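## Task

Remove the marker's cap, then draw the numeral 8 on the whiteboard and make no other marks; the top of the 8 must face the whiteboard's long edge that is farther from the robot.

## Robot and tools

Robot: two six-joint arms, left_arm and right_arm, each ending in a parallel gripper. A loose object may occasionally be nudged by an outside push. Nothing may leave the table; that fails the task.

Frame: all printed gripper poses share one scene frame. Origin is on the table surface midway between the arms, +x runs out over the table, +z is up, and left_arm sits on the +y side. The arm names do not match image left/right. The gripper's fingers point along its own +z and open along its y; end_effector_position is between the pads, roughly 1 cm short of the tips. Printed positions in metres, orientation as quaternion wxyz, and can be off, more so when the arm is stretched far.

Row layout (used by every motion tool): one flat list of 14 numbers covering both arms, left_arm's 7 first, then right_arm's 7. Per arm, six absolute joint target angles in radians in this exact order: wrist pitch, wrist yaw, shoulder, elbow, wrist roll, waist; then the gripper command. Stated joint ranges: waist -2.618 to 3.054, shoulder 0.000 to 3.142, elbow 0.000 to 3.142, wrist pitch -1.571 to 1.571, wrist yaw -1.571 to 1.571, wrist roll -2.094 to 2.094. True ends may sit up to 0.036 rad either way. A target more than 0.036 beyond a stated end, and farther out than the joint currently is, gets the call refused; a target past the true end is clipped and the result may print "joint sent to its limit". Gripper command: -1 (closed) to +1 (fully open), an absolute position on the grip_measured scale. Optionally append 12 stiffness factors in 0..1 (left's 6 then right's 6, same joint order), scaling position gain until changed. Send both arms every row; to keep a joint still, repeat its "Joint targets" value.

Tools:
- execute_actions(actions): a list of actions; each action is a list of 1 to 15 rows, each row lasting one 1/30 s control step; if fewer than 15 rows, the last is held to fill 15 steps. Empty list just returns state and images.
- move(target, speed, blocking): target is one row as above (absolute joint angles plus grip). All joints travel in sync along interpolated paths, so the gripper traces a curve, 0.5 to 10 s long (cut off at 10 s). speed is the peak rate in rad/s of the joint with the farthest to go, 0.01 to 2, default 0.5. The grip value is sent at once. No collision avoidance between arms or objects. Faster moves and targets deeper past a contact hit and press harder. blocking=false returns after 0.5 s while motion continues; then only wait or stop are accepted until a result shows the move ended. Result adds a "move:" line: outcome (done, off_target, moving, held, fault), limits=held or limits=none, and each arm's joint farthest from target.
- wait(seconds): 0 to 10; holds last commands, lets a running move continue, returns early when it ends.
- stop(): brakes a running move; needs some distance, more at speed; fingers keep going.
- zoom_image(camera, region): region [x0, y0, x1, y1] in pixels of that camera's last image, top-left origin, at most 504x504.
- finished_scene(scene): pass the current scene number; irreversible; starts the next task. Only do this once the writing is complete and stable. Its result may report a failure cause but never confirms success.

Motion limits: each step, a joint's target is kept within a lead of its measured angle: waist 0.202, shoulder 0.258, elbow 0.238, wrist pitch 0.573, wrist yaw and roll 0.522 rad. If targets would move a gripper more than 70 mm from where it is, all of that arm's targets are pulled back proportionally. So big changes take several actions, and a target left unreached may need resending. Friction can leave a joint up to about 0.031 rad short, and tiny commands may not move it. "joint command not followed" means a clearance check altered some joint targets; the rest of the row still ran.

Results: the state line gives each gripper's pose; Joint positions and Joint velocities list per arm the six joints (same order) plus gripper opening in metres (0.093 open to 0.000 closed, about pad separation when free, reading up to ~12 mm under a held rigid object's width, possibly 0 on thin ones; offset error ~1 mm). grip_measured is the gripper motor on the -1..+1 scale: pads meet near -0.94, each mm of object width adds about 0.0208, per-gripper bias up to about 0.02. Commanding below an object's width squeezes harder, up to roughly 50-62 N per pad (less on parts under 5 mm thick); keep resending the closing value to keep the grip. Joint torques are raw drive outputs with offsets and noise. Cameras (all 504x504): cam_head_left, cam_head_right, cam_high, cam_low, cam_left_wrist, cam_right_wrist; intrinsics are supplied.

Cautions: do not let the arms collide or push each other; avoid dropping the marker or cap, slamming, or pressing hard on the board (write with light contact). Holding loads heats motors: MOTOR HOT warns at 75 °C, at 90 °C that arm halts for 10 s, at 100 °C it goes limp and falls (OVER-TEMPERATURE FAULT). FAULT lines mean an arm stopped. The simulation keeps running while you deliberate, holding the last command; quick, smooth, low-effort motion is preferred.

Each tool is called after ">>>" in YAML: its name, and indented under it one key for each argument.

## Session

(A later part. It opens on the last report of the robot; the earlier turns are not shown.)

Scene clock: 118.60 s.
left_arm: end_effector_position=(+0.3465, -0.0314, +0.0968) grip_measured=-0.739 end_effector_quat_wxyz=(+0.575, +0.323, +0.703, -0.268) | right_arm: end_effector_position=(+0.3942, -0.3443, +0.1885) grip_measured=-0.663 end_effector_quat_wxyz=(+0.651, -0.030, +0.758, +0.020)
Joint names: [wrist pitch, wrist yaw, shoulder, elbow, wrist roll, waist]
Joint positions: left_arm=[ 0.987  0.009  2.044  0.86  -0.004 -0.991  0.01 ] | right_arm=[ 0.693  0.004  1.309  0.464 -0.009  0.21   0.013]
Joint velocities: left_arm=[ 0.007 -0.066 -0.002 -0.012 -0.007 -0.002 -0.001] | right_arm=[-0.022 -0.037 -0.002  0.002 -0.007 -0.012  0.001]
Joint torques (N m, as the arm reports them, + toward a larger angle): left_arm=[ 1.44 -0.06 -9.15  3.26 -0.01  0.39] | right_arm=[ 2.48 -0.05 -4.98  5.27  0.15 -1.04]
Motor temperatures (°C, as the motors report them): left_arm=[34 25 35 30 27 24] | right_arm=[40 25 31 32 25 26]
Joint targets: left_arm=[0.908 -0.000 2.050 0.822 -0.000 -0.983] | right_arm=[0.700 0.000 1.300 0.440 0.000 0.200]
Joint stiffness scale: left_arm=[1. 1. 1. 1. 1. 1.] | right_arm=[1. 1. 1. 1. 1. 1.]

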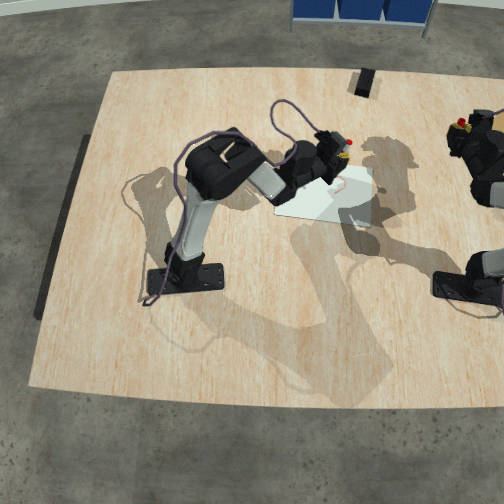

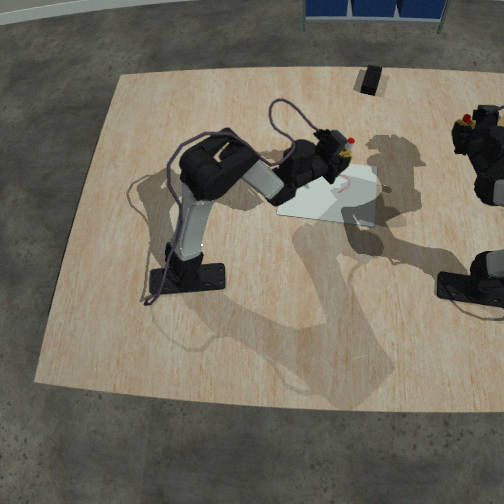

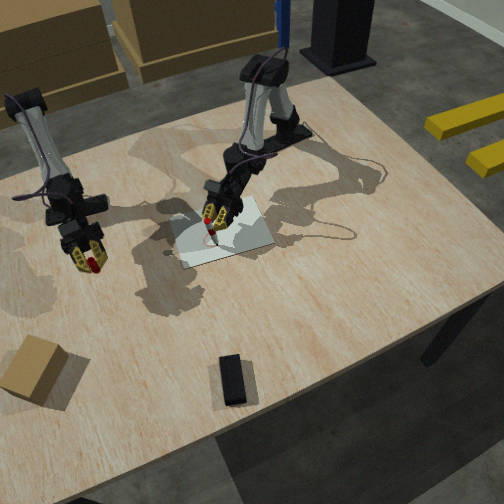

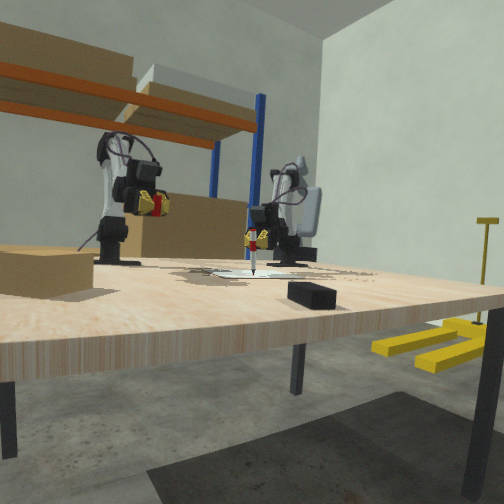

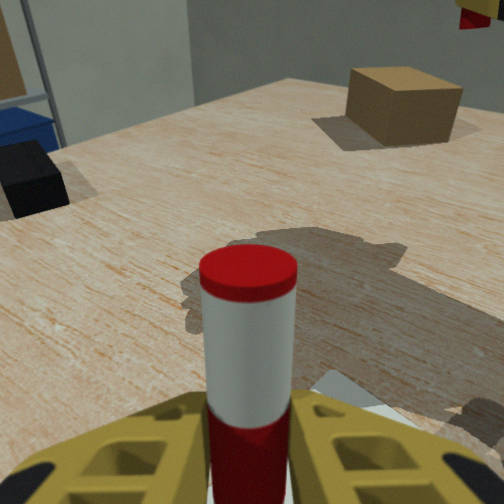

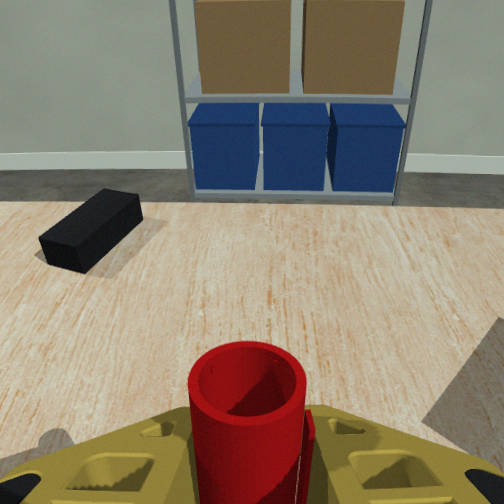

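>>> execute_actions:
  actions:
    - [[0.913,0,2.044,0.81,0,-0.986,-1,0.7,0,1.3,0.44,0,0.2,-1],[0.918,0,2.037,0.798,0,-0.988,-1,0.7,0,1.3,0.44,0,0.2,-1],[0.923,0,2.031,0.787,0,-0.99,-1,0.7,0,1.3,0.44,0,0.2,-1],[0.928,0,2.024,0.775,0,-0.993,-1,0.7,0,1.3,0.44,0,0.2,-1],[0.933,0,2.018,0.763,0,-0.996,-1,0.7,0,1.3,0.44,0,0.2,-1],[0.938,0,2.011,0.751,0,-0.998,-1,0.7,0,1.3,0.44,0,0.2,-1],[0.943,0,2.005,0.74,0,-1.0,-1,0.7,0,1.3,0.44,0,0.2,-1],[0.948,0,1.998,0.728,0,-1.004,-1,0.7,0,1.3,0.44,0,0.2,-1]]
    - [[0.952,0,1.993,0.718,0,-1.011,-1,0.7,0,1.3,0.44,0,0.2,-1],[0.956,0,1.987,0.709,0,-1.018,-1,0.7,0,1.3,0.44,0,0.2,-1],[0.961,0,1.982,0.699,0,-1.025,-1,0.7,0,1.3,0.44,0,0.2,-1],[0.965,0,1.976,0.69,0,-1.032,-1,0.7,0,1.3,0.44,0,0.2,-1],[0.969,0,1.971,0.68,0,-1.04,-1,0.7,0,1.3,0.44,0,0.2,-1]]
    - [[0.969,0,1.975,0.685,0,-1.05,-1,0.7,0,1.3,0.44,0,0.2,-1],[0.969,0,1.975,0.685,0,-1.06,-1,0.7,0,1.3,0.44,0,0.2,-1],[0.969,0,1.975,0.685,0,-1.07,-1,0.7,0,1.3,0.44,0,0.2,-1],[0.969,0,1.975,0.685,0,-1.08,-1,0.7,0,1.3,0.44,0,0.2,-1],[0.969,0,1.975,0.685,0,-1.09,-1,0.7,0,1.3,0.44,0,0.2,-1],[0.969,0,1.975,0.685,0,-1.1,-1,0.7,0,1.3,0.44,0,0.2,-1],[0.969,0,1.975,0.685,0,-1.11,-1,0.7,0,1.3,0.44,0,0.2,-1],[0.969,0,1.975,0.685,0,-1.12,-1,0.7,0,1.3,0.44,0,0.2,-1],[0.969,0,1.975,0.685,0,-1.13,-1,0.7,0,1.3,0.44,0,0.2,-1],[0.969,0,1.975,0.685,0,-1.14,-1,0.7,0,1.3,0.44,0,0.2,-1],[0.969,0,1.975,0.685,0,-1.15,-1,0.7,0,1.3,0.44,0,0.2,-1],[0.969,0,1.975,0.685,0,-1.16,-1,0.7,0,1.3,0.44,0,0.2,-1],[0.969,0,1.971,0.68,0,-1.17,-1,0.7,0,1.3,0.44,0,0.2,-1]]
    - [[0.972,0,1.967,0.672,0,-1.177,-1,0.7,0,1.3,0.44,0,0.2,-1],[0.976,0,1.962,0.664,0,-1.184,-1,0.7,0,1.3,0.44,0,0.2,-1],[0.979,0,1.958,0.657,0,-1.191,-1,0.7,0,1.3,0.44,0,0.2,-1],[0.983,0,1.953,0.649,0,-1.198,-1,0.7,0,1.3,0.44,0,0.2,-1],[0.986,0,1.949,0.641,0,-1.205,-1,0.7,0,1.3,0.44,0,0.2,-1]]
    - [[0.991,0,1.942,0.628,0,-1.205,-1,0.7,0,1.3,0.44,0,0.2,-1],[0.997,0,1.934,0.616,0,-1.205,-1,0.7,0,1.3,0.44,0,0.2,-1],[1.002,0,1.927,0.603,0,-1.201,-1,0.7,0,1.3,0.44,0,0.2,-1],[1.007,0,1.92,0.59,0,-1.197,-1,0.7,0,1.3,0.44,0,0.2,-1],[1.013,0,1.912,0.578,0,-1.193,-1,0.7,0,1.3,0.44,0,0.2,-1],[1.018,0,1.905,0.565,0,-1.189,-1,0.7,0,1.3,0.44,0,0.2,-1]]
    - [[1.022,0,1.898,0.554,0,-1.181,-1,0.7,0,1.3,0.44,0,0.2,-1],[1.027,0,1.892,0.543,0,-1.175,-1,0.7,0,1.3,0.44,0,0.2,-1],[1.031,0,1.885,0.532,0,-1.17,-1,0.7,0,1.3,0.44,0,0.2,-1],[1.035,0,1.878,0.521,0,-1.164,-1,0.7,0,1.3,0.44,0,0.2,-1],[1.04,0,1.872,0.51,0,-1.159,-1,0.7,0,1.3,0.44,0,0.2,-1],[1.044,0,1.865,0.499,0,-1.153,-1,0.7,0,1.3,0.44,0,0.2,-1]]
    - [[1.045,0,1.863,0.496,0,-1.145,-1,0.7,0,1.3,0.44,0,0.2,-1],[1.046,0,1.862,0.494,0,-1.136,-1,0.7,0,1.3,0.44,0,0.2,-1],[1.047,0,1.86,0.491,0,-1.128,-1,0.7,0,1.3,0.44,0,0.2,-1],[1.048,0,1.859,0.489,0,-1.119,-1,0.7,0,1.3,0.44,0,0.2,-1],[1.049,0,1.857,0.486,0,-1.111,-1,0.7,0,1.3,0.44,0,0.2,-1],[1.05,0,1.856,0.484,0,-1.103,-1,0.7,0,1.3,0.44,0,0.2,-1]]
    - [[1.05,0,1.875,0.505,0,-1.103,-1,0.7,0,1.3,0.44,0,0.2,-1],[1.05,0,1.891,0.527,0,-1.103,-1,0.7,0,1.3,0.44,0,0.2,-1],[1.046,0,1.898,0.538,0,-1.098,-1,0.7,0,1.3,0.44,0,0.2,-1],[1.042,0,1.904,0.548,0,-1.094,-1,0.7,0,1.3,0.44,0,0.2,-1],[1.037,0,1.911,0.559,0,-1.089,-1,0.7,0,1.3,0.44,0,0.2,-1],[1.033,0,1.917,0.57,0,-1.085,-1,0.7,0,1.3,0.44,0,0.2,-1],[1.029,0,1.924,0.58,0,-1.08,-1,0.7,0,1.3,0.44,0,0.2,-1],[1.025,0,1.93,0.591,0,-1.076,-1,0.7,0,1.3,0.44,0,0.2,-1]]
    - [[1.018,0,1.939,0.606,0,-1.08,-1,0.7,0,1.3,0.44,0,0.2,-1],[1.012,0,1.947,0.621,0,-1.08,-1,0.7,0,1.3,0.44,0,0.2,-1],[1.005,0,1.956,0.636,0,-1.08,-1,0.7,0,1.3,0.44,0,0.2,-1],[0.999,0,1.965,0.652,0,-1.08,-1,0.7,0,1.3,0.44,0,0.2,-1],[0.992,0,1.974,0.667,0,-1.08,-1,0.7,0,1.3,0.44,0,0.2,-1],[0.986,0,1.982,0.682,0,-1.08,-1,0.7,0,1.3,0.44,0,0.2,-1],[0.979,0,1.991,0.697,0,-1.08,-1,0.7,0,1.3,0.44,0,0.2,-1],[0.973,0,2.0,0.712,0,-1.08,-1,0.7,0,1.3,0.44,0,0.2,-1],[0.966,0,2.009,0.728,0,-1.08,-1,0.7,0,1.3,0.44,0,0.2,-1],[0.96,0,2.017,0.743,0,-1.08,-1,0.7,0,1.3,0.44,0,0.2,-1],[0.954,0,2.026,0.758,0,-1.08,-1,0.7,0,1.3,0.44,0,0.2,-1]]

>>> move:
  target: [1.1,0,1.68,0.75,0,-1.083,-1, 0.7,0,1.3,0.44,0,0.2,-1]

>>> zoom_image:
  camera: "cam_high"
  region: [160,185,285,280]

Scene clock: 175.70 s.
left_arm: end_effector_position=(+0.2936, -0.0416, +0.0964) grip_measured=-0.739 end_effector_quat_wxyz=(+0.563, +0.354, +0.687, -0.294) | right_arm: end_effector_position=(+0.3942, -0.3443, +0.1885) grip_measured=-0.663 end_effector_quat_wxyz=(+0.651, -0.030, +0.758, +0.020)
Joint names: [wrist pitch, wrist yaw, shoulder, elbow, wrist roll, waist]
Joint positions: left_arm=[ 1.042  0.005  1.987  0.75  -0.005 -1.085  0.01 ] | right_arm=[ 0.693  0.004  1.309  0.464 -0.009  0.21   0.013]
Joint velocities: left_arm=[-0.125  0.037 -0.007  0.002  0.037 -0.012  0.   ] | right_arm=[ 0.007  0.007  0.007 -0.007  0.007  0.002  0.   ]
Joint torques (N m, as the arm reports them, + toward a larger angle): left_arm=[ 1.4  -0.04 -6.23  6.84  0.01  0.12] | right_arm=[ 2.48 -0.05 -4.98  5.26  0.15 -1.04]
Motor temperatures (°C, as the motors report them): left_arm=[33 25 39 28 27 24] | right_arm=[42 25 32 32 25 26]
Joint targets: left_arm=[0.954 0.000 2.026 0.758 -0.000 -1.080] | right_arm=[0.700 -0.000 1.300 0.440 -0.000 0.200]
Joint stiffness scale: left_arm=[1. 1. 1. 1. 1. 1.] | right_arm=[1. 1. 1. 1. 1. 1.]

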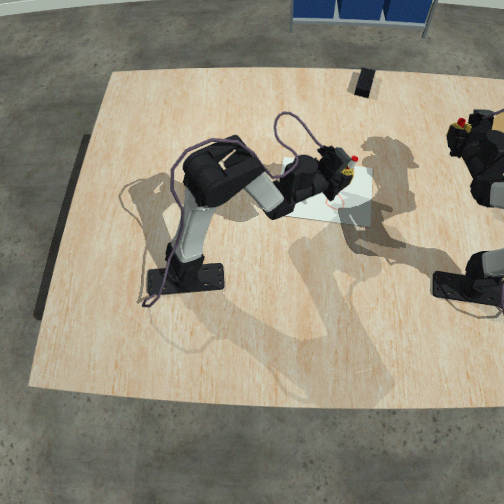

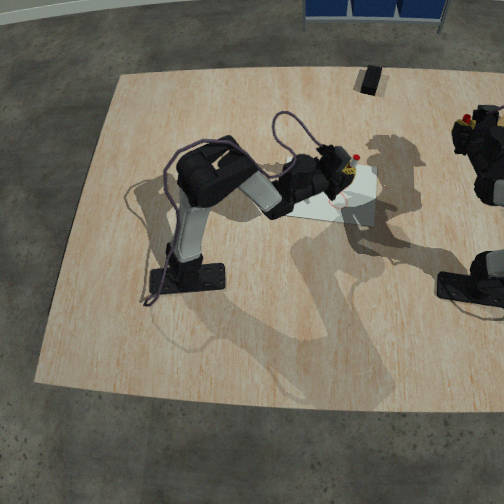

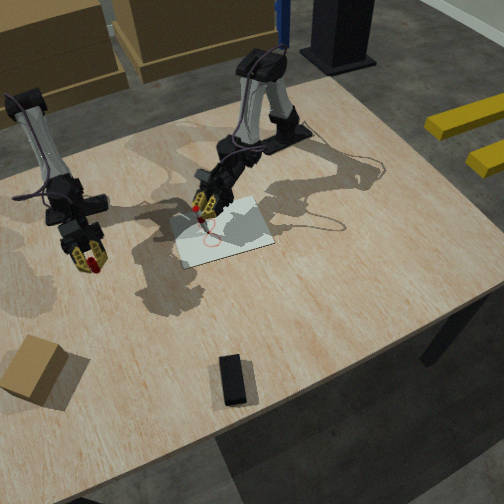

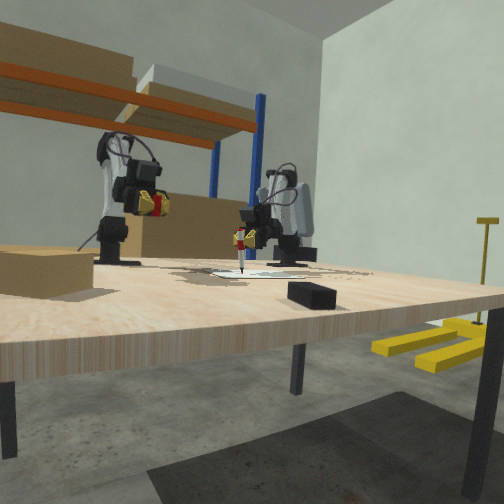

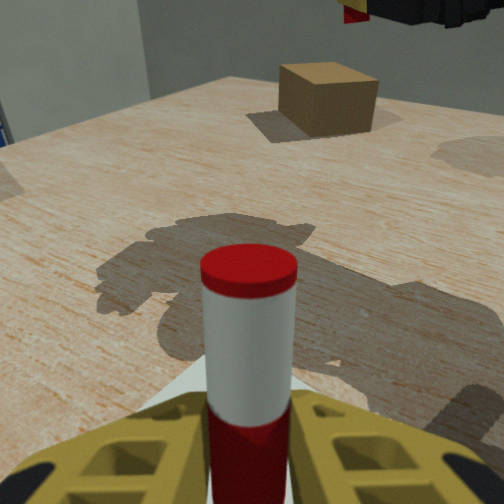

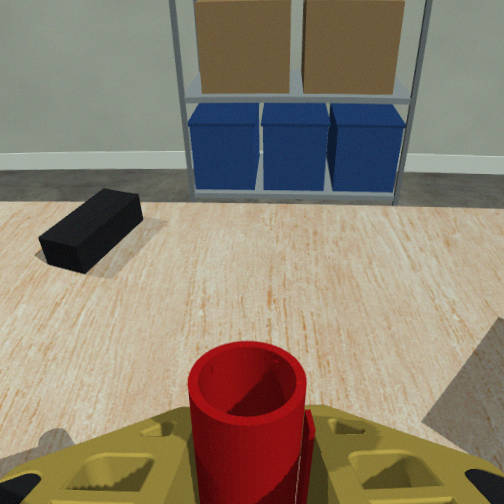

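Scene clock: 176.73 s.
left_arm: end_effector_position=(+0.2830, -0.0267, +0.2535) grip_measured=-0.739 end_effector_quat_wxyz=(+0.677, +0.297, +0.574, -0.353) | right_arm: end_effector_position=(+0.3942, -0.3443, +0.1885) grip_measured=-0.663 end_effector_quat_wxyz=(+0.651, -0.030, +0.758, +0.020)
Joint names: [wrist pitch, wrist yaw, shoulder, elbow, wrist roll, waist]
Joint positions: left_arm=[ 1.103  0.005  1.688  0.75  -0.005 -1.085  0.01 ] | right_arm=[ 0.693  0.004  1.309  0.464 -0.009  0.21   0.013]
Joint velocities: left_arm=[-0.022 -0.007 -0.007 -0.012  0.007  0.002 -0.001] | right_arm=[-0.037 -0.007  0.002 -0.002 -0.007 -0.032 -0.   ]
Joint torques (N m, as the arm reports them, + toward a larger angle): left_arm=[ 1.98 -0.05 -7.93  7.52  0.01 -0.14] | right_arm=[ 2.48 -0.05 -4.98  5.26  0.15 -1.05]
Motor temperatures (°C, as the motors report them): left_arm=[33 25 39 28 27 24] | right_arm=[42 25 32 32 25 26]
Joint targets: left_arm=[1.100 -0.000 1.680 0.750 0.000 -1.083] | right_arm=[0.700 0.000 1.300 0.440 0.000 0.200]
Joint stiffness scale: left_arm=[1. 1. 1. 1. 1. 1.] | right_arm=[1. 1. 1. 1. 1. 1.]
move: off_target (right_arm); limits=none; left_arm: farthest joint: the shoulder, 0.008 radians from its target (0.307 radians at the start); right_arm: farthest joint: the elbow, 0.024 radians from its target (0.024 radians at the start)

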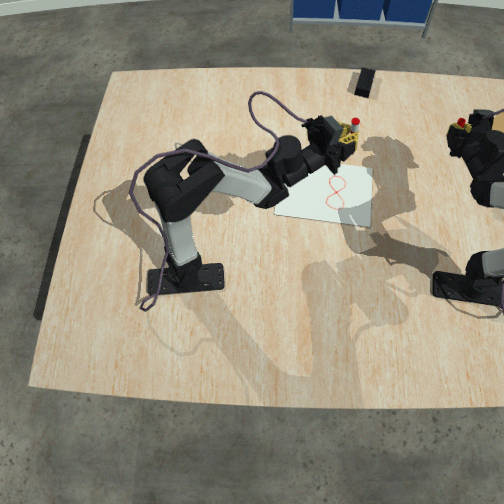

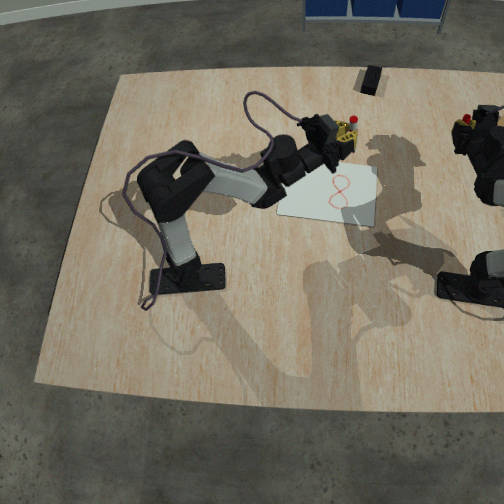

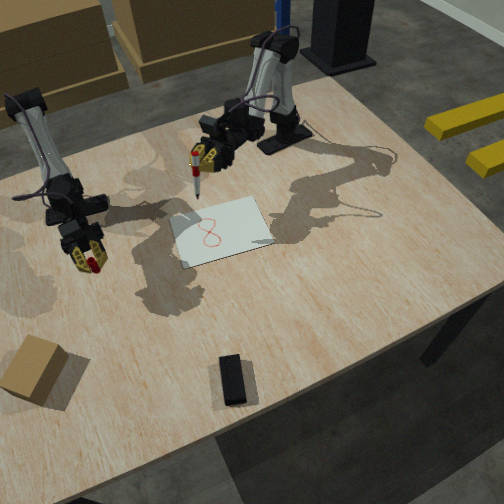

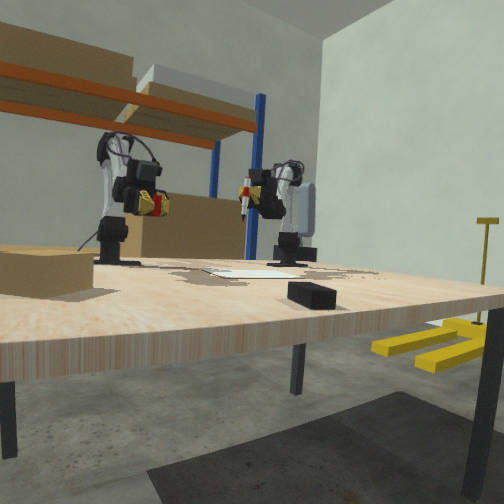

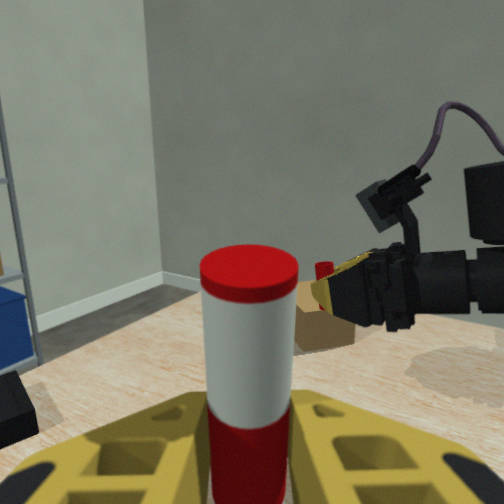

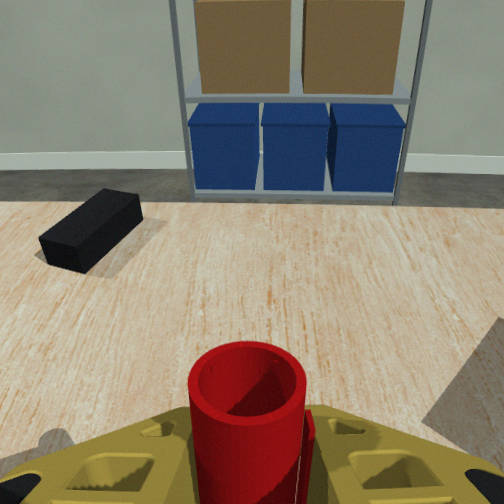

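Region (160, 185, 285, 280) of cam_high's 504x504 image, scaled by 4.032, with more detail than that image has; it fills the top 383 rows of this view, and the rest is white.

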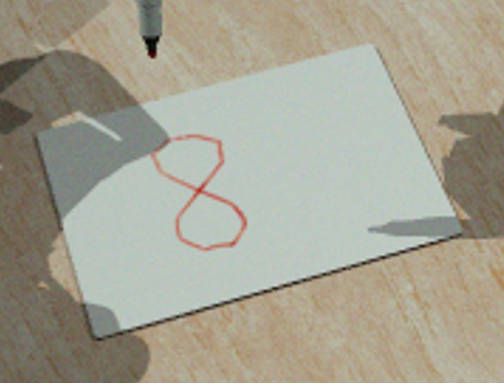

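>>> finished_scene:
  scene: 2

The scene is finished.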